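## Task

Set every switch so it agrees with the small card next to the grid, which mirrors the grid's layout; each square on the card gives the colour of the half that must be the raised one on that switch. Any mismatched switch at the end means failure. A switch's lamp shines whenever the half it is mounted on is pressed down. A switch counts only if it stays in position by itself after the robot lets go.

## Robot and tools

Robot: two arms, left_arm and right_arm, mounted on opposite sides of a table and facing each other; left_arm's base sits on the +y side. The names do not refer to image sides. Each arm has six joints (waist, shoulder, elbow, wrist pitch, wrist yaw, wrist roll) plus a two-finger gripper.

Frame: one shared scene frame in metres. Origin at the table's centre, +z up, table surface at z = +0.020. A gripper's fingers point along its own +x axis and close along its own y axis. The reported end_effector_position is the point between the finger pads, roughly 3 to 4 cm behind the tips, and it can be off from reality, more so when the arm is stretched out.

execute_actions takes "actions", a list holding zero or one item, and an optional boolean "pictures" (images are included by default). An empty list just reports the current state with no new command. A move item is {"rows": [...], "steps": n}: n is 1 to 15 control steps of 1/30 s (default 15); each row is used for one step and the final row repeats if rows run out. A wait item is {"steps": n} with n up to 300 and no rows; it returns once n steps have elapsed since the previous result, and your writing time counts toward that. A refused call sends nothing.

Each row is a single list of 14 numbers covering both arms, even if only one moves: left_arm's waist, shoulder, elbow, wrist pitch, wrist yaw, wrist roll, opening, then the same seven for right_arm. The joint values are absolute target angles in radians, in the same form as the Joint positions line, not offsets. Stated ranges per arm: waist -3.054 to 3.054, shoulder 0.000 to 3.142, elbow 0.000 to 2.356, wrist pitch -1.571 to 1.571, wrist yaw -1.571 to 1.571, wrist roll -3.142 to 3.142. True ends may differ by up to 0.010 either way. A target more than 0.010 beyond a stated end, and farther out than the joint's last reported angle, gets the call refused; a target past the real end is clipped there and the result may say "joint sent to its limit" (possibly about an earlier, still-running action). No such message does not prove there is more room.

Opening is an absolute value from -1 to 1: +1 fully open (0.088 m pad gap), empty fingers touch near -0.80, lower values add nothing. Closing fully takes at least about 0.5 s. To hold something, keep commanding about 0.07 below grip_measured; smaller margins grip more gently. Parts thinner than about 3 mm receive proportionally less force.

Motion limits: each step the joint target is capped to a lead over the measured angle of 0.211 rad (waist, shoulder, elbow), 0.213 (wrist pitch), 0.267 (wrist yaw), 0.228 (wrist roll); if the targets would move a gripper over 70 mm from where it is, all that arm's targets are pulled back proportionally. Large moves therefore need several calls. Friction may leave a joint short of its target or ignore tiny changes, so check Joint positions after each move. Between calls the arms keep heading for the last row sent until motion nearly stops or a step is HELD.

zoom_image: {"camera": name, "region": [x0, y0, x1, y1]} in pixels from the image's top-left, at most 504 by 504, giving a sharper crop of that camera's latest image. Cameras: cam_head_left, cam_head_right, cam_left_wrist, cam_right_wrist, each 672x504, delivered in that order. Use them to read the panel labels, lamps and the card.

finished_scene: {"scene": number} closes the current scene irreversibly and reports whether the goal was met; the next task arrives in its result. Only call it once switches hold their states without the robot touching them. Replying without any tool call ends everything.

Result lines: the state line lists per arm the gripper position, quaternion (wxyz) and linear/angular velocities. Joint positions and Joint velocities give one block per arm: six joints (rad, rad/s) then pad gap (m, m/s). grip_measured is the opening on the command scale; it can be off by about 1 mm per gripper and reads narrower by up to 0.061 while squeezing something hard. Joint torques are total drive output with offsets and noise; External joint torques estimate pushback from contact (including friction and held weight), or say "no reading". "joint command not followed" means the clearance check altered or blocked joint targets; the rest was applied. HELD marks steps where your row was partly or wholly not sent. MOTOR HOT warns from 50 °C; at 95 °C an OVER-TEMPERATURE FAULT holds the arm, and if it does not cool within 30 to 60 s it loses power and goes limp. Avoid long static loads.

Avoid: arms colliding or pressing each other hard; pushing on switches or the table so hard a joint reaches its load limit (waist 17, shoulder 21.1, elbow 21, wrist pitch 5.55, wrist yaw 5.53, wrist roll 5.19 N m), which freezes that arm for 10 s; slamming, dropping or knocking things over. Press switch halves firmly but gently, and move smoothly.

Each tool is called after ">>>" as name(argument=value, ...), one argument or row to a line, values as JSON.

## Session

>>> execute_actions(
  actions=[],
)

Scene clock: 0.00 s of 4402.00 s.
left_arm: end_effector_position=(+0.2003, +0.1717, +0.4419) grip_measured=+1.000 end_effector_quat_wxyz=(+0.896, -0.012, -0.025, -0.444) end_effector_velocity=(+0.003, +0.003, +0.000) end_effector_angular_velocity=(+0.006, -0.003, +0.025) | right_arm: end_effector_position=(-0.0480, -0.1881, +0.3847) grip_measured=+0.987 end_effector_quat_wxyz=(+0.504, +0.014, -0.005, +0.864) end_effector_velocity=(-0.002, -0.002, -0.002) end_effector_angular_velocity=(+0.005, -0.023, +0.019)
Joint positions: left_arm=[ 0.013  0.87   0.663  0.262 -0.025  0.001  0.088] | right_arm=[0.019 0.88  0.672 0.239 0.03  0.004 0.087]
Joint velocities: left_arm=[ 0.002 -0.002  0.002 -0.007 -0.022  0.007  0.   ] | right_arm=[-0.002 -0.002 -0.002 -0.007 -0.022 -0.022 -0.   ]
Joint torques (N m, as the arm reports them, + toward a larger angle): no reading
External joint torques (N m, as the arm's controller estimates them; a push from outside toward a larger angle lowers the number): no reading
Motor temperatures (°C, as the motors report them): left_arm=[22 31 24 22 23 22] | right_arm=[20 23 27 31 21 23]
Heat: left arm: hottest shoulder 31 °C (+0.0 °C/min); right arm: hottest wrist pitch 31 °C (+0.0 °C/min).

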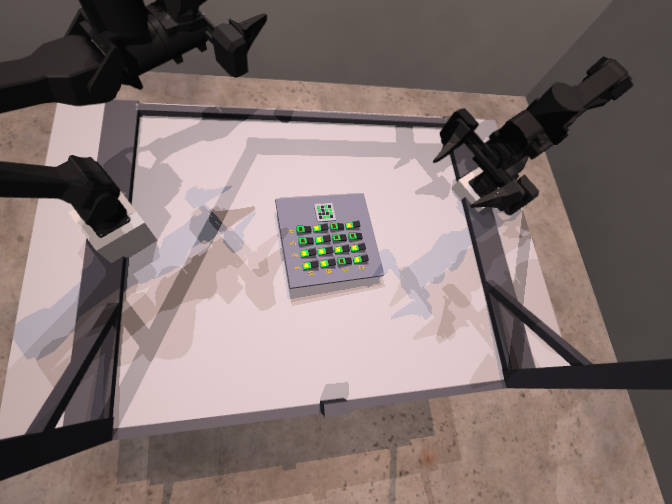

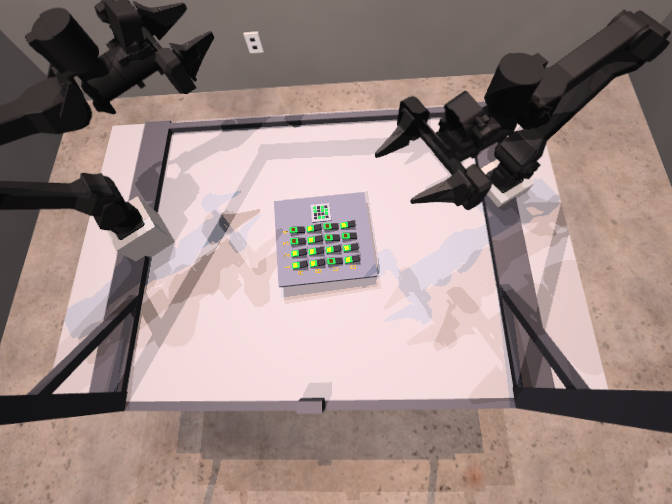

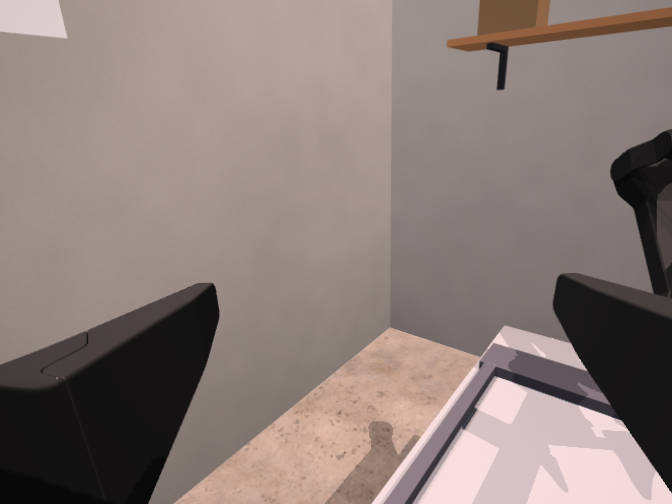

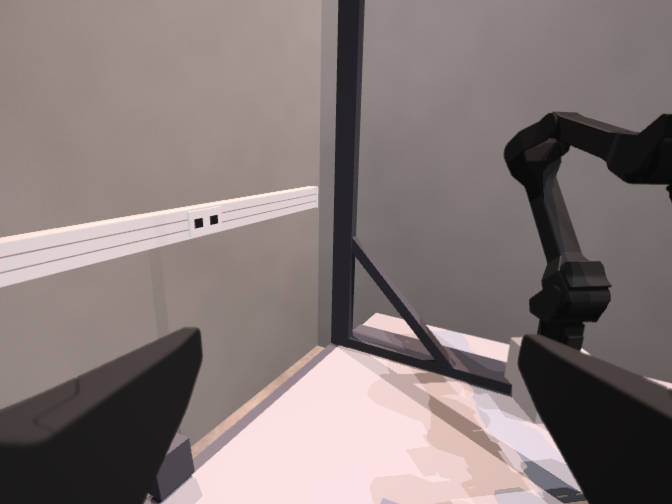

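>>> zoom_image(
  camera="cam_head_left",
  region=[270, 190, 390, 300],
)

>>> zoom_image(
  camera="cam_head_right",
  region=[300, 195, 340, 230],
)

Region (270, 190, 390, 300) of cam_head_left's 672x504 image, scaled by 4.200, with more detail than that image has; it fills the top 462 rows of this view, and the rest is white.

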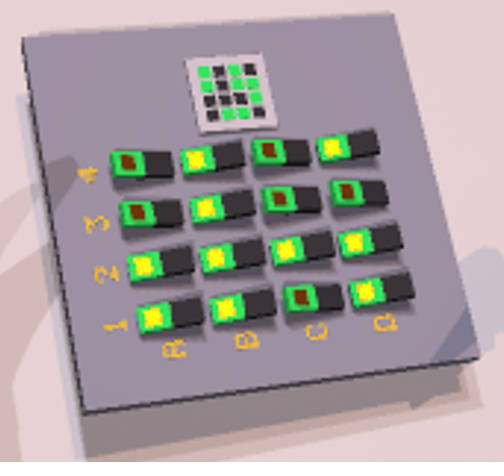

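Region (300, 195, 340, 230) of cam_head_right's 672x504 image, scaled by 12.600, with more detail than that image has; it fills the top 441 rows of this view, and the rest is white.

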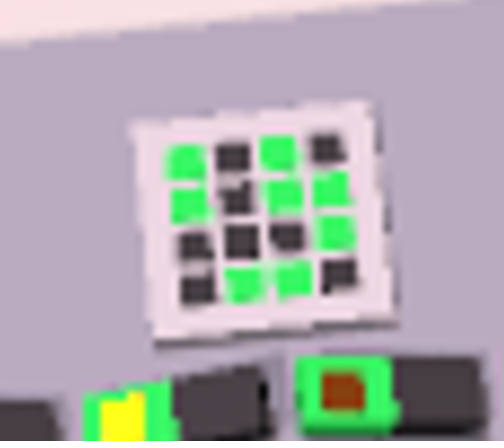

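>>> execute_actions(
  actions=[
    {"rows":[[-0.86,1.6,1.4,-0.8,0,0,-0.8,-0.07,0.88,0.672,-1.2,0,0,-0.8]],"steps":15},
  ],
  pictures=false,
)

>>> execute_actions(
  actions=[
    {"rows":[[-0.86,2.325,2.05,-1.305,0,0,-0.8,-0.07,1.2,1.0,-1.367,0,0,-0.8]],"steps":15},
  ],
  pictures=false,
)

>>> execute_actions(
  actions=[
    {"rows":[[-0.86,2.325,2.05,-1.305,0,0,-0.8,-0.07,1.487,1.283,-1.367,0,0,-0.8]],"steps":15},
  ],
  pictures=false,
)

>>> execute_actions(
  actions=[
    {"steps":20},
  ],
)

Scene clock: 34.23 s of 4402.00 s.
left_arm: end_effector_position=(+0.0173, +0.0002, +0.3825) grip_measured=-0.659 end_effector_quat_wxyz=(+0.688, +0.192, +0.192, -0.673) end_effector_velocity=(-0.498, -0.131, -0.184) end_effector_angular_velocity=(+1.111, +0.005, -1.167) | right_arm: end_effector_position=(+0.0007, -0.2327, +0.2284) grip_measured=-0.687 end_effector_quat_wxyz=(+0.492, -0.319, +0.199, +0.785) end_effector_velocity=(+0.111, -0.223, -0.255) end_effector_angular_velocity=(-1.465, -0.711, -0.007)
Joint positions: left_arm=[-0.599  1.459  1.277 -0.368 -0.009  0.001  0.007] | right_arm=[-0.067  0.877  0.68  -0.575  0.006  0.002  0.005]
Joint velocities: left_arm=[-1.17   0.95   0.93  -1.092 -0.007  0.007 -0.136] | right_arm=[-0.007 -0.007 -0.002 -1.634 -0.007  0.007 -0.107]
Joint torques (N m, as the arm reports them, + toward a larger angle): left_arm=[-0.98 -5.84  7.55  0.79  0.2   0.  ] | right_arm=[-0.33 -1.25  6.37  1.55 -0.19 -0.1 ]
External joint torques (N m, as the arm's controller estimates them; a push from outside toward a larger angle lowers the number): left_arm=[-0.51  1.5   0.8  -0.65  0.18 -0.01] | right_arm=[-0.34  1.05 -0.9  -0.06 -0.18 -0.11]
Motor temperatures (°C, as the motors report them): left_arm=[22 29 29 27 23 22] | right_arm=[20 23 32 37 21 23]
Heat: left arm: hottest shoulder 29 °C (-3.5 °C/min); right arm: hottest wrist pitch 37 °C (+10.5 °C/min).
Steps of this call (steps 1 to 90: nothing new was sent; then 30.73 s passed at rest; steps 91 to 105: all 15 steps of this action). Readings (joint positions):
91: left_arm=[0.003 0.883 0.678 0.239 -0.033 0.001] | right_arm=[0.013 0.880 0.673 0.214 0.023 0.004]
92: left_arm=[-0.040 0.916 0.721 0.184 -0.032 0.001] | right_arm=[-0.008 0.877 0.680 0.154 0.017 0.004]
94: left_arm=[-0.137 1.013 0.825 0.098 -0.017 0.001] | right_arm=[-0.045 0.876 0.680 0.041 0.016 0.004]
98: left_arm=[-0.316 1.188 1.000 -0.084 -0.011 0.001] | right_arm=[-0.064 0.877 0.680 -0.184 0.008 0.003]
105: the state above

Scene clock: 34.73 s of 4402.00 s.
left_arm: end_effector_position=(-0.1067, -0.0334, +0.2498) grip_measured=-0.784 end_effector_quat_wxyz=(+0.490, +0.477, +0.370, -0.629) end_effector_velocity=(+0.028, +0.120, -0.428) end_effector_angular_velocity=(+1.848, -0.473, +0.002) | right_arm: end_effector_position=(+0.0342, -0.3008, +0.2034) grip_measured=-0.797 end_effector_quat_wxyz=(+0.384, -0.587, +0.364, +0.613) end_effector_velocity=(+0.036, -0.065, +0.003) end_effector_angular_velocity=(-0.303, -0.175, +0.004)
Joint positions: left_arm=[-0.861  2.155  1.994 -1.134 -0.001  0.001  0.001] | right_arm=[-0.067  1.189  0.988 -1.324  0.005  0.002  0.   ]
Joint velocities: left_arm=[-0.007  1.209  0.657 -1.355 -0.007 -0.007 -0.   ] | right_arm=[-0.002  0.007  0.032 -0.374  0.022 -0.007  0.   ]
Joint torques (N m, as the arm reports them, + toward a larger angle): left_arm=[ 0.07 -7.41  5.25 -0.21  0.04 -0.02] | right_arm=[-0.26 -1.29  6.9   0.47 -0.19 -0.1 ]
External joint torques (N m, as the arm's controller estimates them; a push from outside toward a larger angle lowers the number): left_arm=[ 0.21  2.85 -0.41 -0.56  0.04 -0.02] | right_arm=[-0.24  1.95  0.54 -0.04 -0.19 -0.1 ]
Motor temperatures (°C, as the motors report them): left_arm=[22 29 30 27 23 22] | right_arm=[20 23 32 37 21 23]
Heat: left arm: hottest elbow 30 °C (-1.7 °C/min); right arm: hottest wrist pitch 37 °C (+10.4 °C/min).
Steps of this call (steps 1 to 15: all 15 steps of this action). Readings (joint positions):
1: left_arm=[-0.638 1.492 1.310 -0.411 -0.009 0.001] | right_arm=[-0.067 0.898 0.696 -0.643 0.006 0.002]
2: left_arm=[-0.677 1.528 1.345 -0.453 -0.009 0.001] | right_arm=[-0.067 0.946 0.740 -0.713 0.006 0.002]
4: left_arm=[-0.751 1.609 1.431 -0.539 -0.008 0.001] | right_arm=[-0.067 1.062 0.849 -0.803 0.006 0.002]
8: left_arm=[-0.848 1.807 1.653 -0.757 -0.001 0.001] | right_arm=[-0.067 1.164 0.975 -1.018 0.005 0.002]
15: the state above

Scene clock: 35.23 s of 4402.00 s.
left_arm: end_effector_position=(-0.1004, -0.0084, +0.1851) grip_measured=-0.784 end_effector_quat_wxyz=(+0.433, +0.561, +0.435, -0.556) end_effector_velocity=(-0.000, +0.008, +0.002) end_effector_angular_velocity=(+0.033, -0.001, +0.005) | right_arm: end_effector_position=(+0.0058, -0.2433, +0.2217) grip_measured=-0.797 end_effector_quat_wxyz=(+0.377, -0.599, +0.371, +0.601) end_effector_velocity=(-0.002, +0.002, +0.002) end_effector_angular_velocity=(-0.005, +0.005, +0.005)
Joint positions: left_arm=[-0.861  2.323  2.047 -1.303 -0.001  0.001  0.001] | right_arm=[-0.067  1.473  1.274 -1.365  0.005  0.002  0.   ]
Joint velocities: left_arm=[-0.002 -0.002  0.002 -0.037  0.007 -0.007 -0.   ] | right_arm=[-0.002  0.012  0.017 -0.007 -0.007 -0.007  0.   ]
Joint torques (N m, as the arm reports them, + toward a larger angle): left_arm=[  0.06 -11.12   6.47  -0.06   0.05  -0.01] | right_arm=[-0.26 -2.77  6.58  0.29 -0.17 -0.09]
External joint torques (N m, as the arm's controller estimates them; a push from outside toward a larger angle lowers the number): left_arm=[ 0.08  0.21  0.47 -0.44  0.05 -0.01] | right_arm=[-0.26  2.47  0.58 -0.07 -0.17 -0.09]
Motor temperatures (°C, as the motors report them): left_arm=[22 30 30 27 23 22] | right_arm=[20 23 32 37 21 23]
Heat: left arm: hottest shoulder 30 °C (-1.7 °C/min); right arm: hottest wrist pitch 37 °C (+10.2 °C/min).
Steps of this call (steps 1 to 15: all 15 steps of this action). Readings (joint positions):
1: left_arm=[-0.861 2.193 2.012 -1.182 -0.001 0.001] | right_arm=[-0.067 1.210 1.006 -1.348 0.005 0.002]
2: left_arm=[-0.861 2.228 2.022 -1.222 -0.001 0.001] | right_arm=[-0.067 1.255 1.055 -1.379 0.005 0.002]
4: left_arm=[-0.861 2.283 2.024 -1.265 -0.001 0.001] | right_arm=[-0.067 1.363 1.167 -1.346 0.005 0.002]
8: left_arm=[-0.861 2.324 2.025 -1.295 -0.001 0.001] | right_arm=[-0.067 1.456 1.258 -1.362 0.005 0.002]
15: the state above

Scene clock: 35.90 s of 4402.00 s.
left_arm: end_effector_position=(-0.1004, -0.0084, +0.1851) grip_measured=-0.784 end_effector_quat_wxyz=(+0.433, +0.561, +0.435, -0.556) end_effector_velocity=(-0.002, +0.003, +0.000) end_effector_angular_velocity=(+0.005, -0.009, -0.015) | right_arm: end_effector_position=(+0.0056, -0.2430, +0.2217) grip_measured=-0.797 end_effector_quat_wxyz=(+0.377, -0.599, +0.371, +0.601) end_effector_velocity=(+0.001, -0.005, +0.001) end_effector_angular_velocity=(-0.025, +0.012, -0.014)
Joint positions: left_arm=[-0.861  2.323  2.047 -1.303 -0.001  0.001  0.001] | right_arm=[-0.067  1.474  1.276 -1.365  0.005  0.002  0.   ]
Joint velocities: left_arm=[-0.007 -0.002 -0.002 -0.007 -0.007  0.007 -0.   ] | right_arm=[-0.007 -0.002  0.002 -0.022 -0.022  0.007  0.   ]
Joint torques (N m, as the arm reports them, + toward a larger angle): left_arm=[ -0.01 -11.15   6.51  -0.09   0.02  -0.01] | right_arm=[-0.24 -2.89  6.66  0.3  -0.18 -0.09]
External joint torques (N m, as the arm's controller estimates them; a push from outside toward a larger angle lowers the number): left_arm=[ 0.17  0.11  0.58 -0.42  0.02 -0.01] | right_arm=[-0.25  2.38  0.66 -0.04 -0.17 -0.09]
Motor temperatures (°C, as the motors report them): left_arm=[22 30 30 27 23 22] | right_arm=[20 23 32 37 21 23]
Heat: left arm: hottest shoulder 30 °C (-1.7 °C/min); right arm: hottest wrist pitch 37 °C (+10.0 °C/min).
Steps of this call (steps 1 to 15: the robot went on to your last target; steps 16 to 20: nothing new was sent). Readings (joint positions):
1: left_arm=[-0.861 2.323 2.047 -1.303 -0.001 0.001] | right_arm=[-0.067 1.473 1.275 -1.365 0.005 0.002]
2: left_arm=[-0.861 2.323 2.047 -1.303 -0.001 0.001] | right_arm=[-0.067 1.474 1.276 -1.365 0.005 0.002]
4: left_arm=[-0.861 2.323 2.047 -1.303 -0.001 0.001] | right_arm=[-0.067 1.474 1.276 -1.365 0.005 0.002]
8: left_arm=[-0.861 2.323 2.047 -1.303 -0.001 0.001] | right_arm=[-0.067 1.474 1.276 -1.365 0.005 0.002]
20: the state above
All arms were judged still, so your last target was given up. Only a new action makes them travel on or press farther. Fingers that are still opening or closing keep moving.

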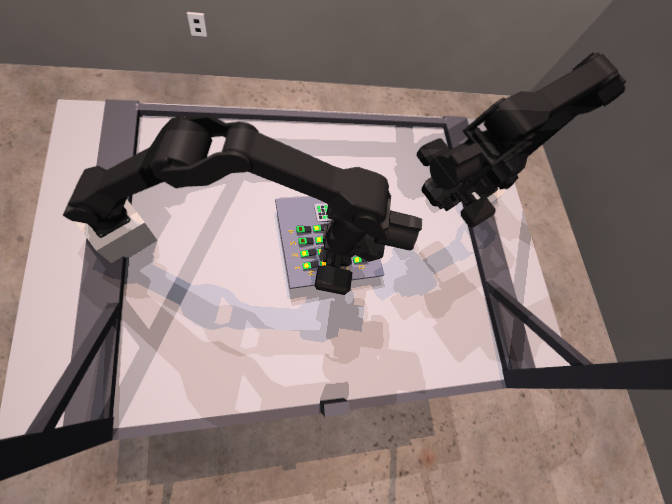

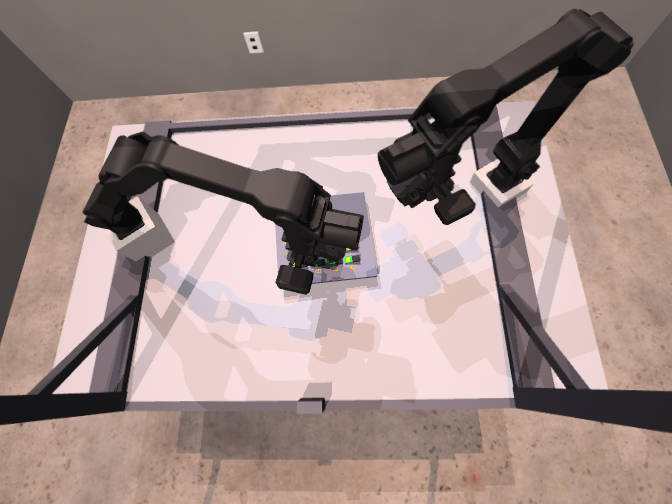

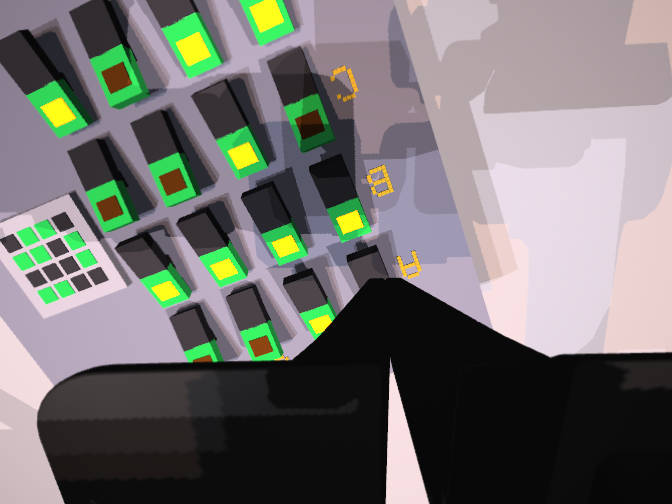

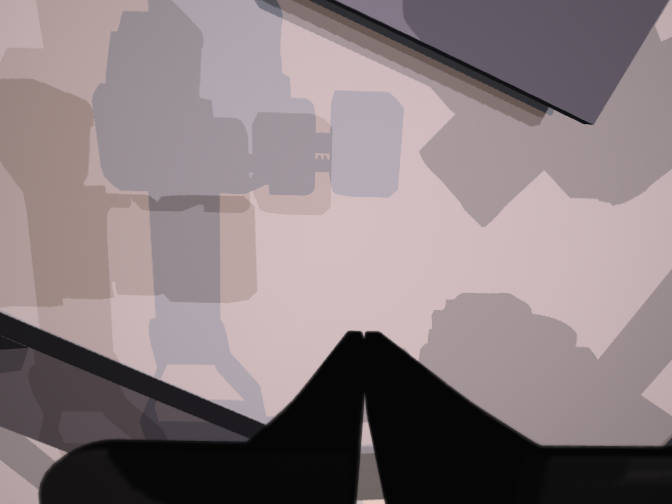

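>>> execute_actions(
  actions=[
    {"rows":[[-0.85,2.35,2.10,-1.305,0,0,-0.8,-0.07,1.487,1.283,-1.367,0,0,-0.8],[-0.84,2.38,2.14,-1.305,0,0,-0.8,-0.07,1.487,1.283,-1.367,0,0,-0.8],[-0.83,2.41,2.17,-1.31,0,0,-0.8,-0.07,1.487,1.283,-1.367,0,0,-0.8],[-0.825,2.44,2.2,-1.312,0,0,-0.8,-0.07,1.487,1.283,-1.367,0,0,-0.8],[-0.825,2.465,2.2,-1.312,0,0,-0.8,-0.07,1.487,1.283,-1.367,0,0,-0.8]],"steps":15},
  ],
  pictures=false,
)

>>> execute_actions(
  actions=[
    {"steps":8},
  ],
)

Scene clock: 55.87 s of 4402.00 s.
left_arm: end_effector_position=(-0.0891, -0.0359, +0.1632) grip_measured=-0.784 end_effector_quat_wxyz=(+0.444, +0.552, +0.445, -0.549) end_effector_velocity=(-0.003, -0.002, +0.009) end_effector_angular_velocity=(-0.014, -0.005, +0.015) | right_arm: end_effector_position=(+0.0057, -0.2429, +0.2218) grip_measured=-0.797 end_effector_quat_wxyz=(+0.377, -0.599, +0.371, +0.601) end_effector_velocity=(+0.001, -0.002, -0.000) end_effector_angular_velocity=(-0.010, +0.003, +0.005)
Joint positions: left_arm=[-0.823  2.452  2.187 -1.311 -0.001  0.001  0.001] | right_arm=[-0.067  1.474  1.276 -1.365  0.005  0.002  0.   ]
Joint velocities: left_arm=[-0.007 -0.002  0.032 -0.022 -0.007 -0.022 -0.   ] | right_arm=[-0.002 -0.002 -0.002 -0.007 -0.007 -0.007  0.   ]
Joint torques (N m, as the arm reports them, + toward a larger angle): left_arm=[ -0.33 -10.67   7.52  -0.08   0.04  -0.02] | right_arm=[-0.28 -2.9   6.66  0.31 -0.18 -0.09]
External joint torques (N m, as the arm's controller estimates them; a push from outside toward a larger angle lowers the number): left_arm=[-0.26  1.62  1.52 -0.45  0.05 -0.02] | right_arm=[-0.28  2.35  0.67 -0.04 -0.18 -0.09]
Motor temperatures (°C, as the motors report them): left_arm=[22 36 30 25 23 22] | right_arm=[20 24 33 34 21 23]
Heat: left arm: hottest shoulder 36 °C (+5.4 °C/min); right arm: hottest wrist pitch 34 °C (+3.2 °C/min).
Steps of this call (steps 1 to 90: nothing new was sent; then 16.47 s passed at rest; steps 91 to 105: all 15 steps of this action). Readings (joint positions):
91: left_arm=[-0.861 2.323 2.051 -1.306 -0.001 0.001] | right_arm=[-0.067 1.474 1.276 -1.365 0.005 0.002]
92: left_arm=[-0.859 2.329 2.065 -1.309 -0.001 0.001] | right_arm=[-0.067 1.474 1.276 -1.365 0.005 0.002]
94: left_arm=[-0.852 2.357 2.118 -1.309 -0.001 0.001] | right_arm=[-0.067 1.474 1.276 -1.365 0.005 0.002]
98: left_arm=[-0.829 2.415 2.184 -1.307 -0.001 0.001] | right_arm=[-0.067 1.474 1.276 -1.365 0.005 0.002]
105: the state above

Scene clock: 56.13 s of 4402.00 s.
left_arm: end_effector_position=(-0.0894, -0.0375, +0.1651) grip_measured=-0.784 end_effector_quat_wxyz=(+0.446, +0.549, +0.443, -0.551) end_effector_velocity=(-0.001, +0.007, -0.001) end_effector_angular_velocity=(+0.025, -0.013, -0.015) | right_arm: end_effector_position=(+0.0057, -0.2429, +0.2218) grip_measured=-0.797 end_effector_quat_wxyz=(+0.377, -0.599, +0.371, +0.601) end_effector_velocity=(-0.003, -0.000, -0.001) end_effector_angular_velocity=(-0.008, +0.021, +0.020)
Joint positions: left_arm=[-0.823  2.452  2.195 -1.311 -0.001  0.001  0.001] | right_arm=[-0.067  1.474  1.276 -1.365  0.005  0.002  0.   ]
Joint velocities: left_arm=[-0.007 -0.002 -0.007 -0.022 -0.007  0.007 -0.   ] | right_arm=[-0.002  0.002 -0.002  0.007 -0.022 -0.022  0.   ]
Joint torques (N m, as the arm reports them, + toward a larger angle): left_arm=[ -0.27 -10.63   6.88  -0.06   0.04  -0.02] | right_arm=[-0.27 -2.91  6.68  0.32 -0.19 -0.1 ]
External joint torques (N m, as the arm's controller estimates them; a push from outside toward a larger angle lowers the number): left_arm=[-0.19  1.28  0.99 -0.38  0.05 -0.02] | right_arm=[-0.29  2.33  0.67 -0.06 -0.18 -0.1 ]
Motor temperatures (°C, as the motors report them): left_arm=[22 36 30 25 23 22] | right_arm=[20 24 33 34 21 23]
Heat: left arm: hottest shoulder 36 °C (+5.3 °C/min); right arm: hottest wrist pitch 34 °C (+3.2 °C/min).
Steps of this call (steps 1 to 8: the robot went on to your last target). Readings (joint positions):
1: left_arm=[-0.823 2.452 2.189 -1.311 -0.001 0.001] | right_arm=[-0.067 1.474 1.276 -1.365 0.005 0.002]
2: left_arm=[-0.823 2.452 2.191 -1.311 -0.001 0.001] | right_arm=[-0.067 1.474 1.276 -1.365 0.005 0.002]
4: left_arm=[-0.823 2.452 2.194 -1.311 -0.001 0.001] | right_arm=[-0.067 1.474 1.276 -1.365 0.005 0.002]
8: the state above

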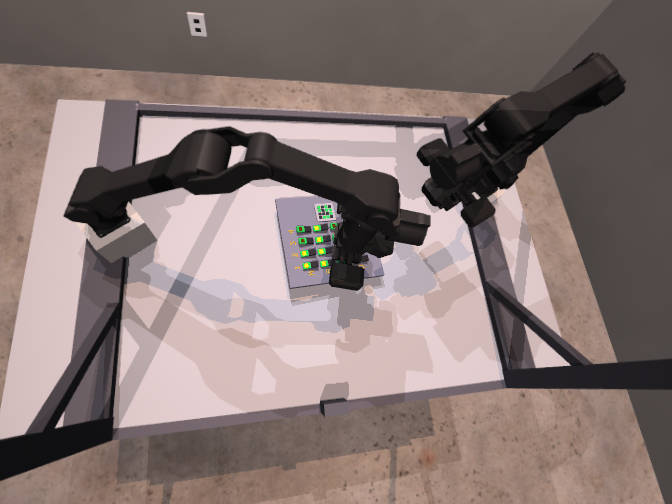

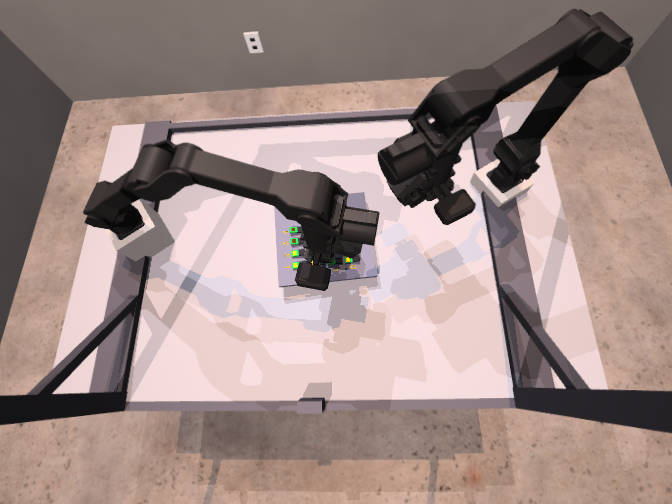

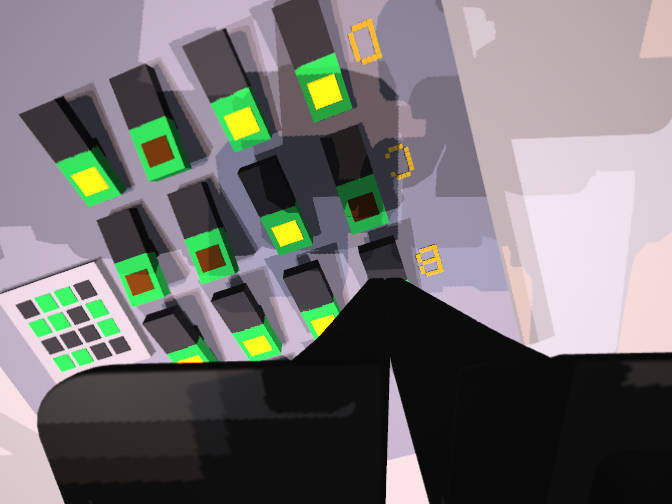

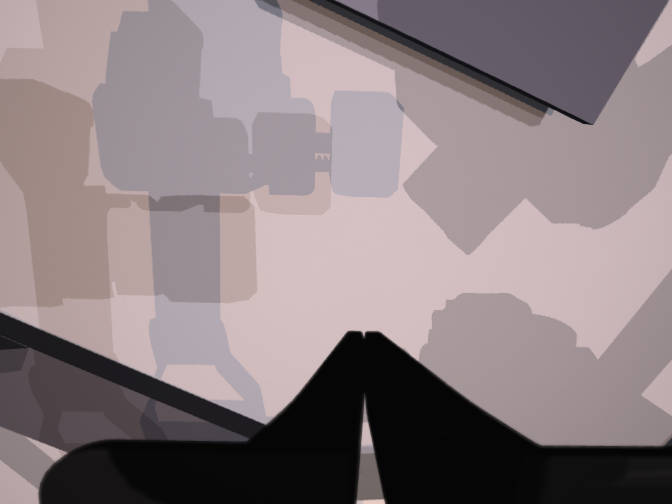

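>>> execute_actions(
  actions=[
    {"rows":[[-0.825,2.472,2.175,-1.295,0,0,-0.8,-0.07,1.487,1.283,-1.367,0,0,-0.8],[-0.825,2.474,2.163,-1.283,0,0,-0.8,-0.07,1.487,1.283,-1.367,0,0,-0.8],[-0.825,2.476,2.151,-1.27,0,0,-0.8,-0.07,1.487,1.283,-1.367,0,0,-0.8],[-0.825,2.478,2.139,-1.258,0,0,-0.8,-0.07,1.487,1.283,-1.367,0,0,-0.8],[-0.825,2.48,2.127,-1.245,0,0,-0.8,-0.07,1.487,1.283,-1.367,0,0,-0.8],[-0.825,2.482,2.115,-1.233,0,0,-0.8,-0.07,1.487,1.283,-1.367,0,0,-0.8],[-0.825,2.484,2.103,-1.22,0,0,-0.8,-0.07,1.487,1.283,-1.367,0,0,-0.8],[-0.825,2.486,2.091,-1.208,0,0,-0.8,-0.07,1.487,1.283,-1.367,0,0,-0.8],[-0.825,2.488,2.08,-1.196,0,0,-0.8,-0.07,1.487,1.283,-1.367,0,0,-0.8]],"steps":15},
  ],
)

Scene clock: 73.23 s of 4402.00 s.
left_arm: end_effector_position=(-0.0888, -0.0347, +0.1289) grip_measured=-0.784 end_effector_quat_wxyz=(+0.441, +0.554, +0.447, -0.546) end_effector_velocity=(+0.000, +0.001, -0.008) end_effector_angular_velocity=(-0.004, -0.007, +0.019) | right_arm: end_effector_position=(+0.0057, -0.2429, +0.2218) grip_measured=-0.797 end_effector_quat_wxyz=(+0.377, -0.599, +0.371, +0.601) end_effector_velocity=(-0.003, -0.000, -0.000) end_effector_angular_velocity=(-0.003, +0.023, +0.020)
Joint positions: left_arm=[-0.823  2.474  2.091 -1.203 -0.001  0.001  0.001] | right_arm=[-0.067  1.474  1.276 -1.365  0.005  0.002  0.   ]
Joint velocities: left_arm=[-0.002 -0.002 -0.037  0.037 -0.007 -0.022 -0.   ] | right_arm=[-0.002 -0.002 -0.002  0.007 -0.022 -0.022  0.   ]
Joint torques (N m, as the arm reports them, + toward a larger angle): left_arm=[ -0.26 -10.53   4.94   0.2    0.04  -0.01] | right_arm=[-0.26 -2.9   6.64  0.31 -0.18 -0.09]
External joint torques (N m, as the arm's controller estimates them; a push from outside toward a larger angle lowers the number): left_arm=[-0.34  2.25 -1.34 -0.16  0.06 -0.01] | right_arm=[-0.26  2.35  0.64 -0.06 -0.17 -0.09]
Motor temperatures (°C, as the motors report them): left_arm=[22 40 30 24 23 22] | right_arm=[20 24 33 32 21 23]
Heat: left arm: hottest shoulder 40 °C (+10.1 °C/min); right arm: hottest elbow 33 °C (-1.0 °C/min).
Steps of this call (steps 1 to 15: the robot went on to your last target; steps 16 to 90: nothing new was sent; then 13.60 s passed at rest; steps 91 to 105: all 15 steps of this action). Readings (joint positions):
91: left_arm=[-0.823 2.452 2.195 -1.311 -0.001 0.001] | right_arm=[-0.067 1.474 1.276 -1.365 0.005 0.002]
92: left_arm=[-0.823 2.452 2.192 -1.306 -0.001 0.001] | right_arm=[-0.067 1.474 1.276 -1.365 0.005 0.002]
94: left_arm=[-0.823 2.452 2.180 -1.286 -0.001 0.001] | right_arm=[-0.067 1.474 1.276 -1.365 0.005 0.002]
98: left_arm=[-0.823 2.456 2.136 -1.243 -0.001 0.001] | right_arm=[-0.067 1.474 1.276 -1.365 0.005 0.002]
105: the state above

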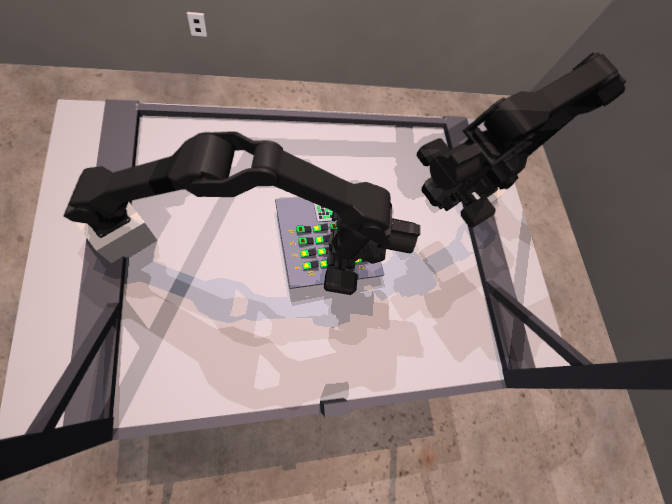

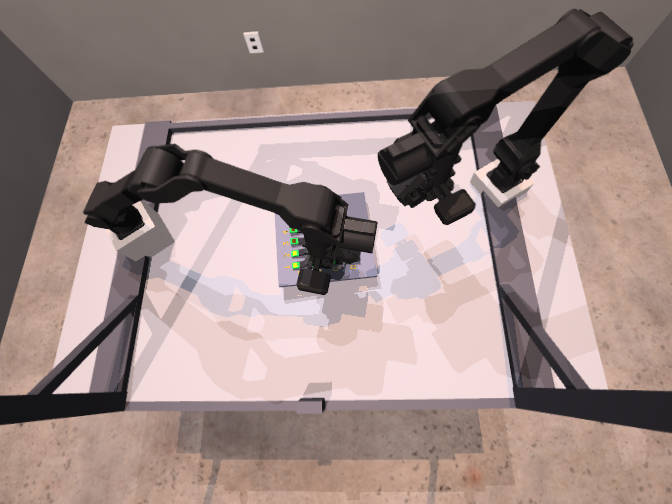

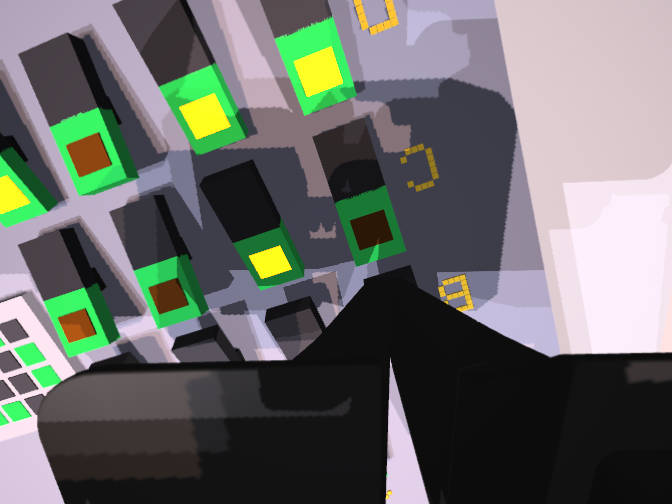

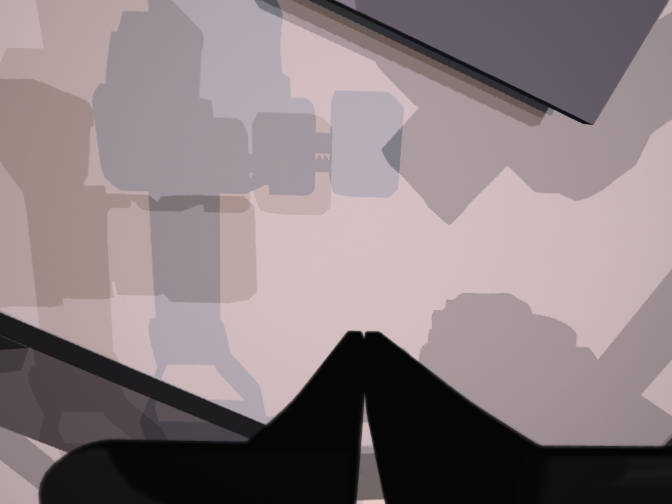

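>>> execute_actions(
  actions=[
    {"rows":[[-0.825,2.49,2.068,-1.185,0,0,-0.8,-0.07,1.487,1.283,-1.367,0,0,-0.8],[-0.825,2.49,2.058,-1.173,0,0,-0.8,-0.07,1.487,1.283,-1.367,0,0,-0.8],[-0.825,2.49,2.048,-1.16,0,0,-0.8,-0.07,1.487,1.283,-1.367,0,0,-0.8],[-0.825,2.492,2.038,-1.15,0,0,-0.8,-0.07,1.487,1.283,-1.367,0,0,-0.8],[-0.825,2.494,2.028,-1.14,0,0,-0.8,-0.07,1.487,1.283,-1.367,0,0,-0.8]],"steps":12},
  ],
)

Scene clock: 81.13 s of 4402.00 s.
left_arm: end_effector_position=(-0.0893, -0.0351, +0.1179) grip_measured=-0.784 end_effector_quat_wxyz=(+0.443, +0.552, +0.445, -0.549) end_effector_velocity=(+0.001, -0.004, -0.008) end_effector_angular_velocity=(-0.026, -0.017, +0.005) | right_arm: end_effector_position=(+0.0057, -0.2429, +0.2218) grip_measured=-0.797 end_effector_quat_wxyz=(+0.377, -0.599, +0.371, +0.601) end_effector_velocity=(+0.004, -0.004, +0.001) end_effector_angular_velocity=(-0.012, -0.014, +0.005)
Joint positions: left_arm=[-0.824  2.474  2.047 -1.148 -0.001  0.001  0.001] | right_arm=[-0.067  1.474  1.276 -1.365  0.005  0.002  0.   ]
Joint velocities: left_arm=[-0.002  0.002 -0.027  0.051 -0.022 -0.007 -0.001] | right_arm=[-0.002 -0.007 -0.002 -0.022  0.007 -0.007  0.   ]
Joint torques (N m, as the arm reports them, + toward a larger angle): left_arm=[-0.15 -9.94  3.84  0.45  0.03 -0.02] | right_arm=[-0.21 -2.9   6.66  0.31 -0.18 -0.09]
External joint torques (N m, as the arm's controller estimates them; a push from outside toward a larger angle lowers the number): left_arm=[-0.15  1.89 -1.92  0.12  0.04 -0.02] | right_arm=[-0.21  2.38  0.64 -0.06 -0.18 -0.09]
Motor temperatures (°C, as the motors report them): left_arm=[22 41 30 24 23 22] | right_arm=[20 24 33 31 21 23]
Heat: left arm: hottest shoulder 41 °C (+11.2 °C/min); right arm: hottest elbow 33 °C (-3.0 °C/min).
Steps of this call (steps 1 to 15: the robot went on to your last target; steps 16 to 90: nothing new was sent; then 4.50 s passed at rest; steps 91 to 102: all 12 steps of this action). Readings (joint positions):
91: left_arm=[-0.823 2.474 2.088 -1.196 -0.001 0.001] | right_arm=[-0.067 1.474 1.276 -1.365 0.005 0.002]
92: left_arm=[-0.823 2.474 2.085 -1.192 -0.001 0.001] | right_arm=[-0.067 1.474 1.276 -1.365 0.005 0.002]
94: left_arm=[-0.823 2.474 2.074 -1.177 -0.001 0.001] | right_arm=[-0.067 1.474 1.276 -1.365 0.005 0.002]
98: left_arm=[-0.824 2.474 2.051 -1.154 -0.001 0.001] | right_arm=[-0.067 1.474 1.276 -1.365 0.005 0.002]
102: the state above

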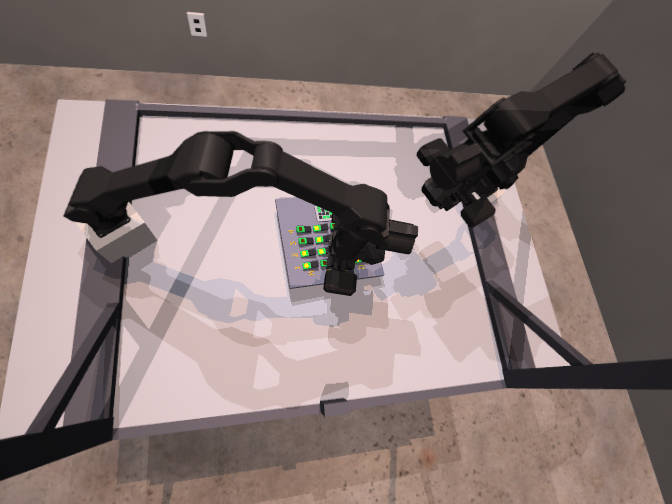

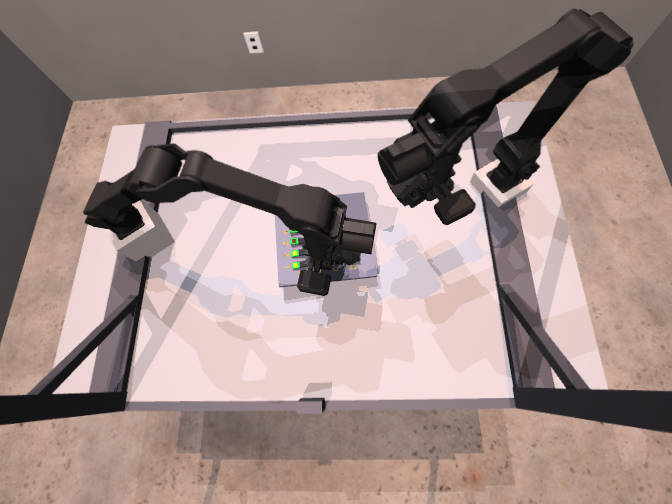

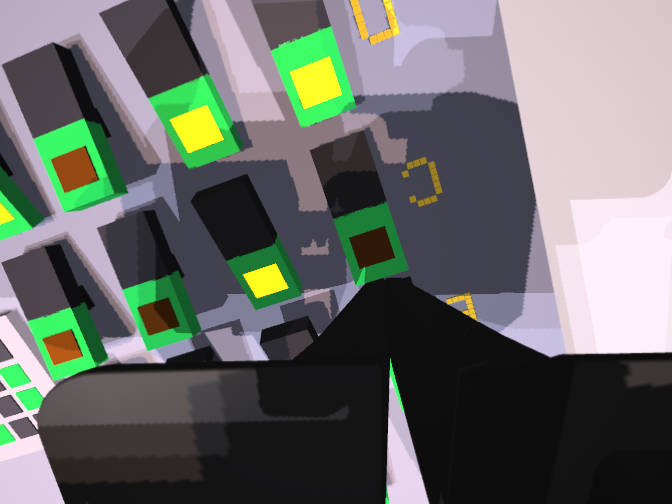

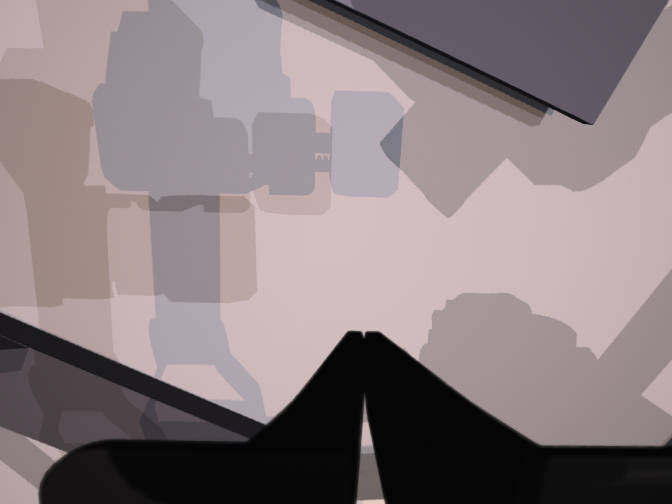

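>>> execute_actions(
  actions=[
    {"rows":[[-0.825,2.494,2.015,-1.13,0,0,-0.8,-0.07,1.487,1.283,-1.367,0,0,-0.8],[-0.825,2.496,2.005,-1.12,0,0,-0.8,-0.07,1.487,1.283,-1.367,0,0,-0.8],[-0.825,2.498,1.995,-1.112,0,0,-0.8,-0.07,1.487,1.283,-1.367,0,0,-0.8]],"steps":12},
  ],
)

Scene clock: 87.70 s of 4402.00 s.
left_arm: end_effector_position=(-0.0890, -0.0337, +0.1146) grip_measured=-0.784 end_effector_quat_wxyz=(+0.444, +0.551, +0.444, -0.550) end_effector_velocity=(+0.001, +0.003, -0.001) end_effector_angular_velocity=(+0.010, -0.010, -0.010) | right_arm: end_effector_position=(+0.0057, -0.2429, +0.2218) grip_measured=-0.797 end_effector_quat_wxyz=(+0.377, -0.599, +0.371, +0.601) end_effector_velocity=(+0.003, -0.001, -0.000) end_effector_angular_velocity=(-0.003, -0.010, +0.019)
Joint positions: left_arm=[-0.824  2.466  2.019 -1.125 -0.001  0.001  0.001] | right_arm=[-0.067  1.474  1.276 -1.365  0.005  0.002  0.   ]
Joint velocities: left_arm=[-0.002 -0.002 -0.007 -0.007 -0.007  0.007  0.   ] | right_arm=[-0.002 -0.002 -0.002 -0.007  0.007 -0.022  0.   ]
Joint torques (N m, as the arm reports them, + toward a larger angle): left_arm=[-0.13 -8.56  2.88  0.85  0.02 -0.01] | right_arm=[-0.25 -2.94  6.65  0.31 -0.19 -0.09]
External joint torques (N m, as the arm's controller estimates them; a push from outside toward a larger angle lowers the number): left_arm=[-0.13  3.37 -2.96  0.51  0.03 -0.01] | right_arm=[-0.23  2.31  0.65 -0.06 -0.19 -0.09]
Motor temperatures (°C, as the motors report them): left_arm=[22 41 29 24 23 22] | right_arm=[20 24 33 31 21 23]
Heat: left arm: hottest shoulder 41 °C (+11.1 °C/min); right arm: hottest elbow 33 °C (-3.0 °C/min).
Steps of this call (steps 1 to 15: the robot went on to your last target; steps 16 to 90: nothing new was sent; then 3.17 s passed at rest; steps 91 to 102: all 12 steps of this action). Readings (joint positions):
91: left_arm=[-0.824 2.474 2.044 -1.146 -0.001 0.001] | right_arm=[-0.067 1.474 1.276 -1.365 0.005 0.002]
92: left_arm=[-0.824 2.474 2.040 -1.143 -0.001 0.001] | right_arm=[-0.067 1.474 1.276 -1.365 0.005 0.002]
94: left_arm=[-0.824 2.471 2.030 -1.134 -0.001 0.001] | right_arm=[-0.067 1.474 1.276 -1.365 0.005 0.002]
98: left_arm=[-0.824 2.467 2.021 -1.127 -0.001 0.001] | right_arm=[-0.067 1.474 1.276 -1.365 0.005 0.002]
102: the state above

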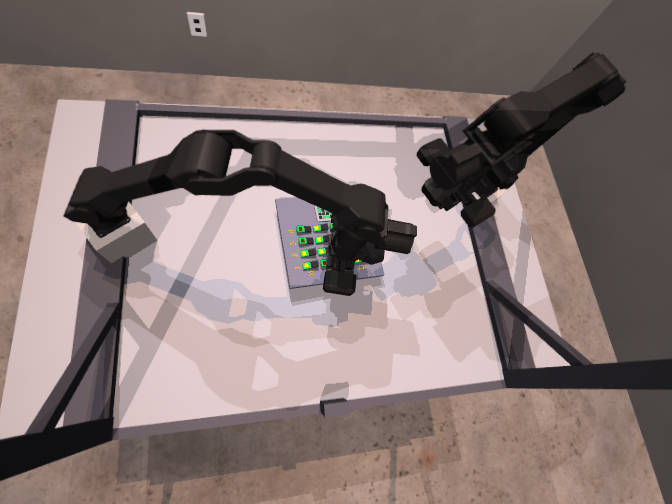

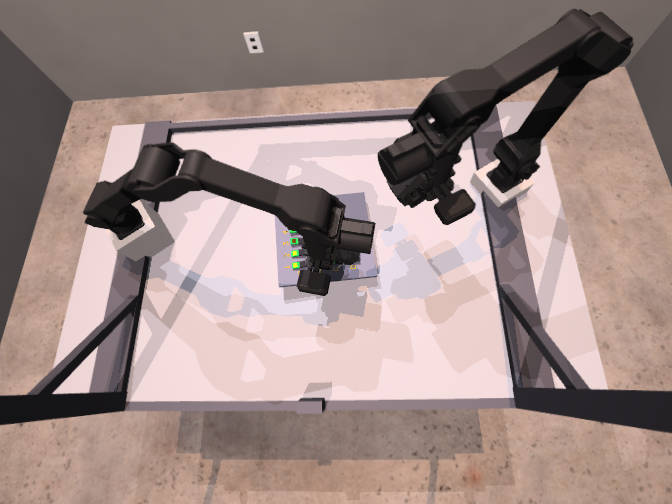

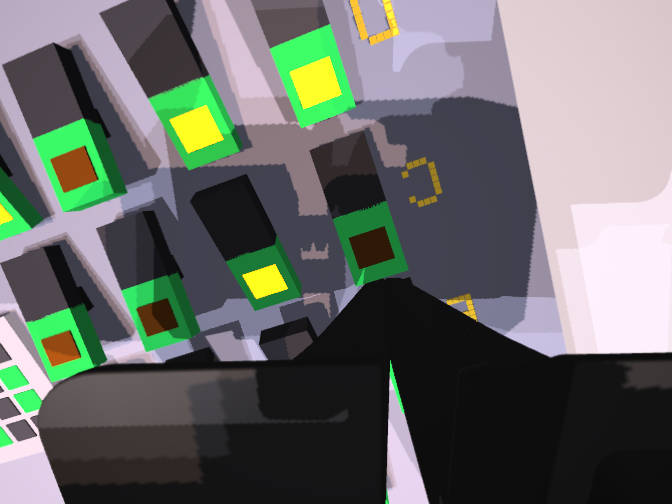

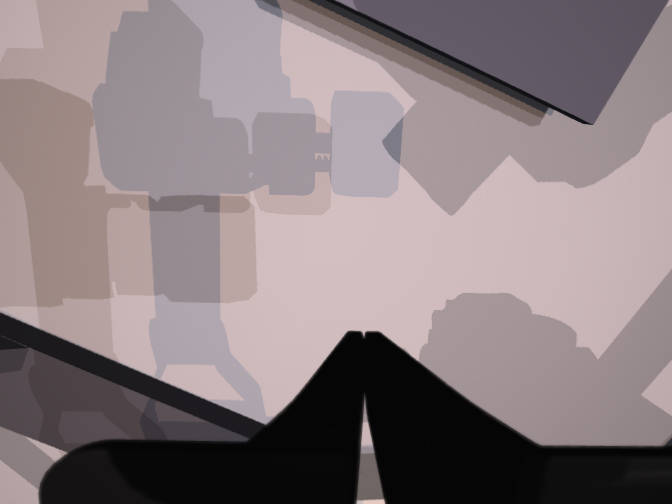

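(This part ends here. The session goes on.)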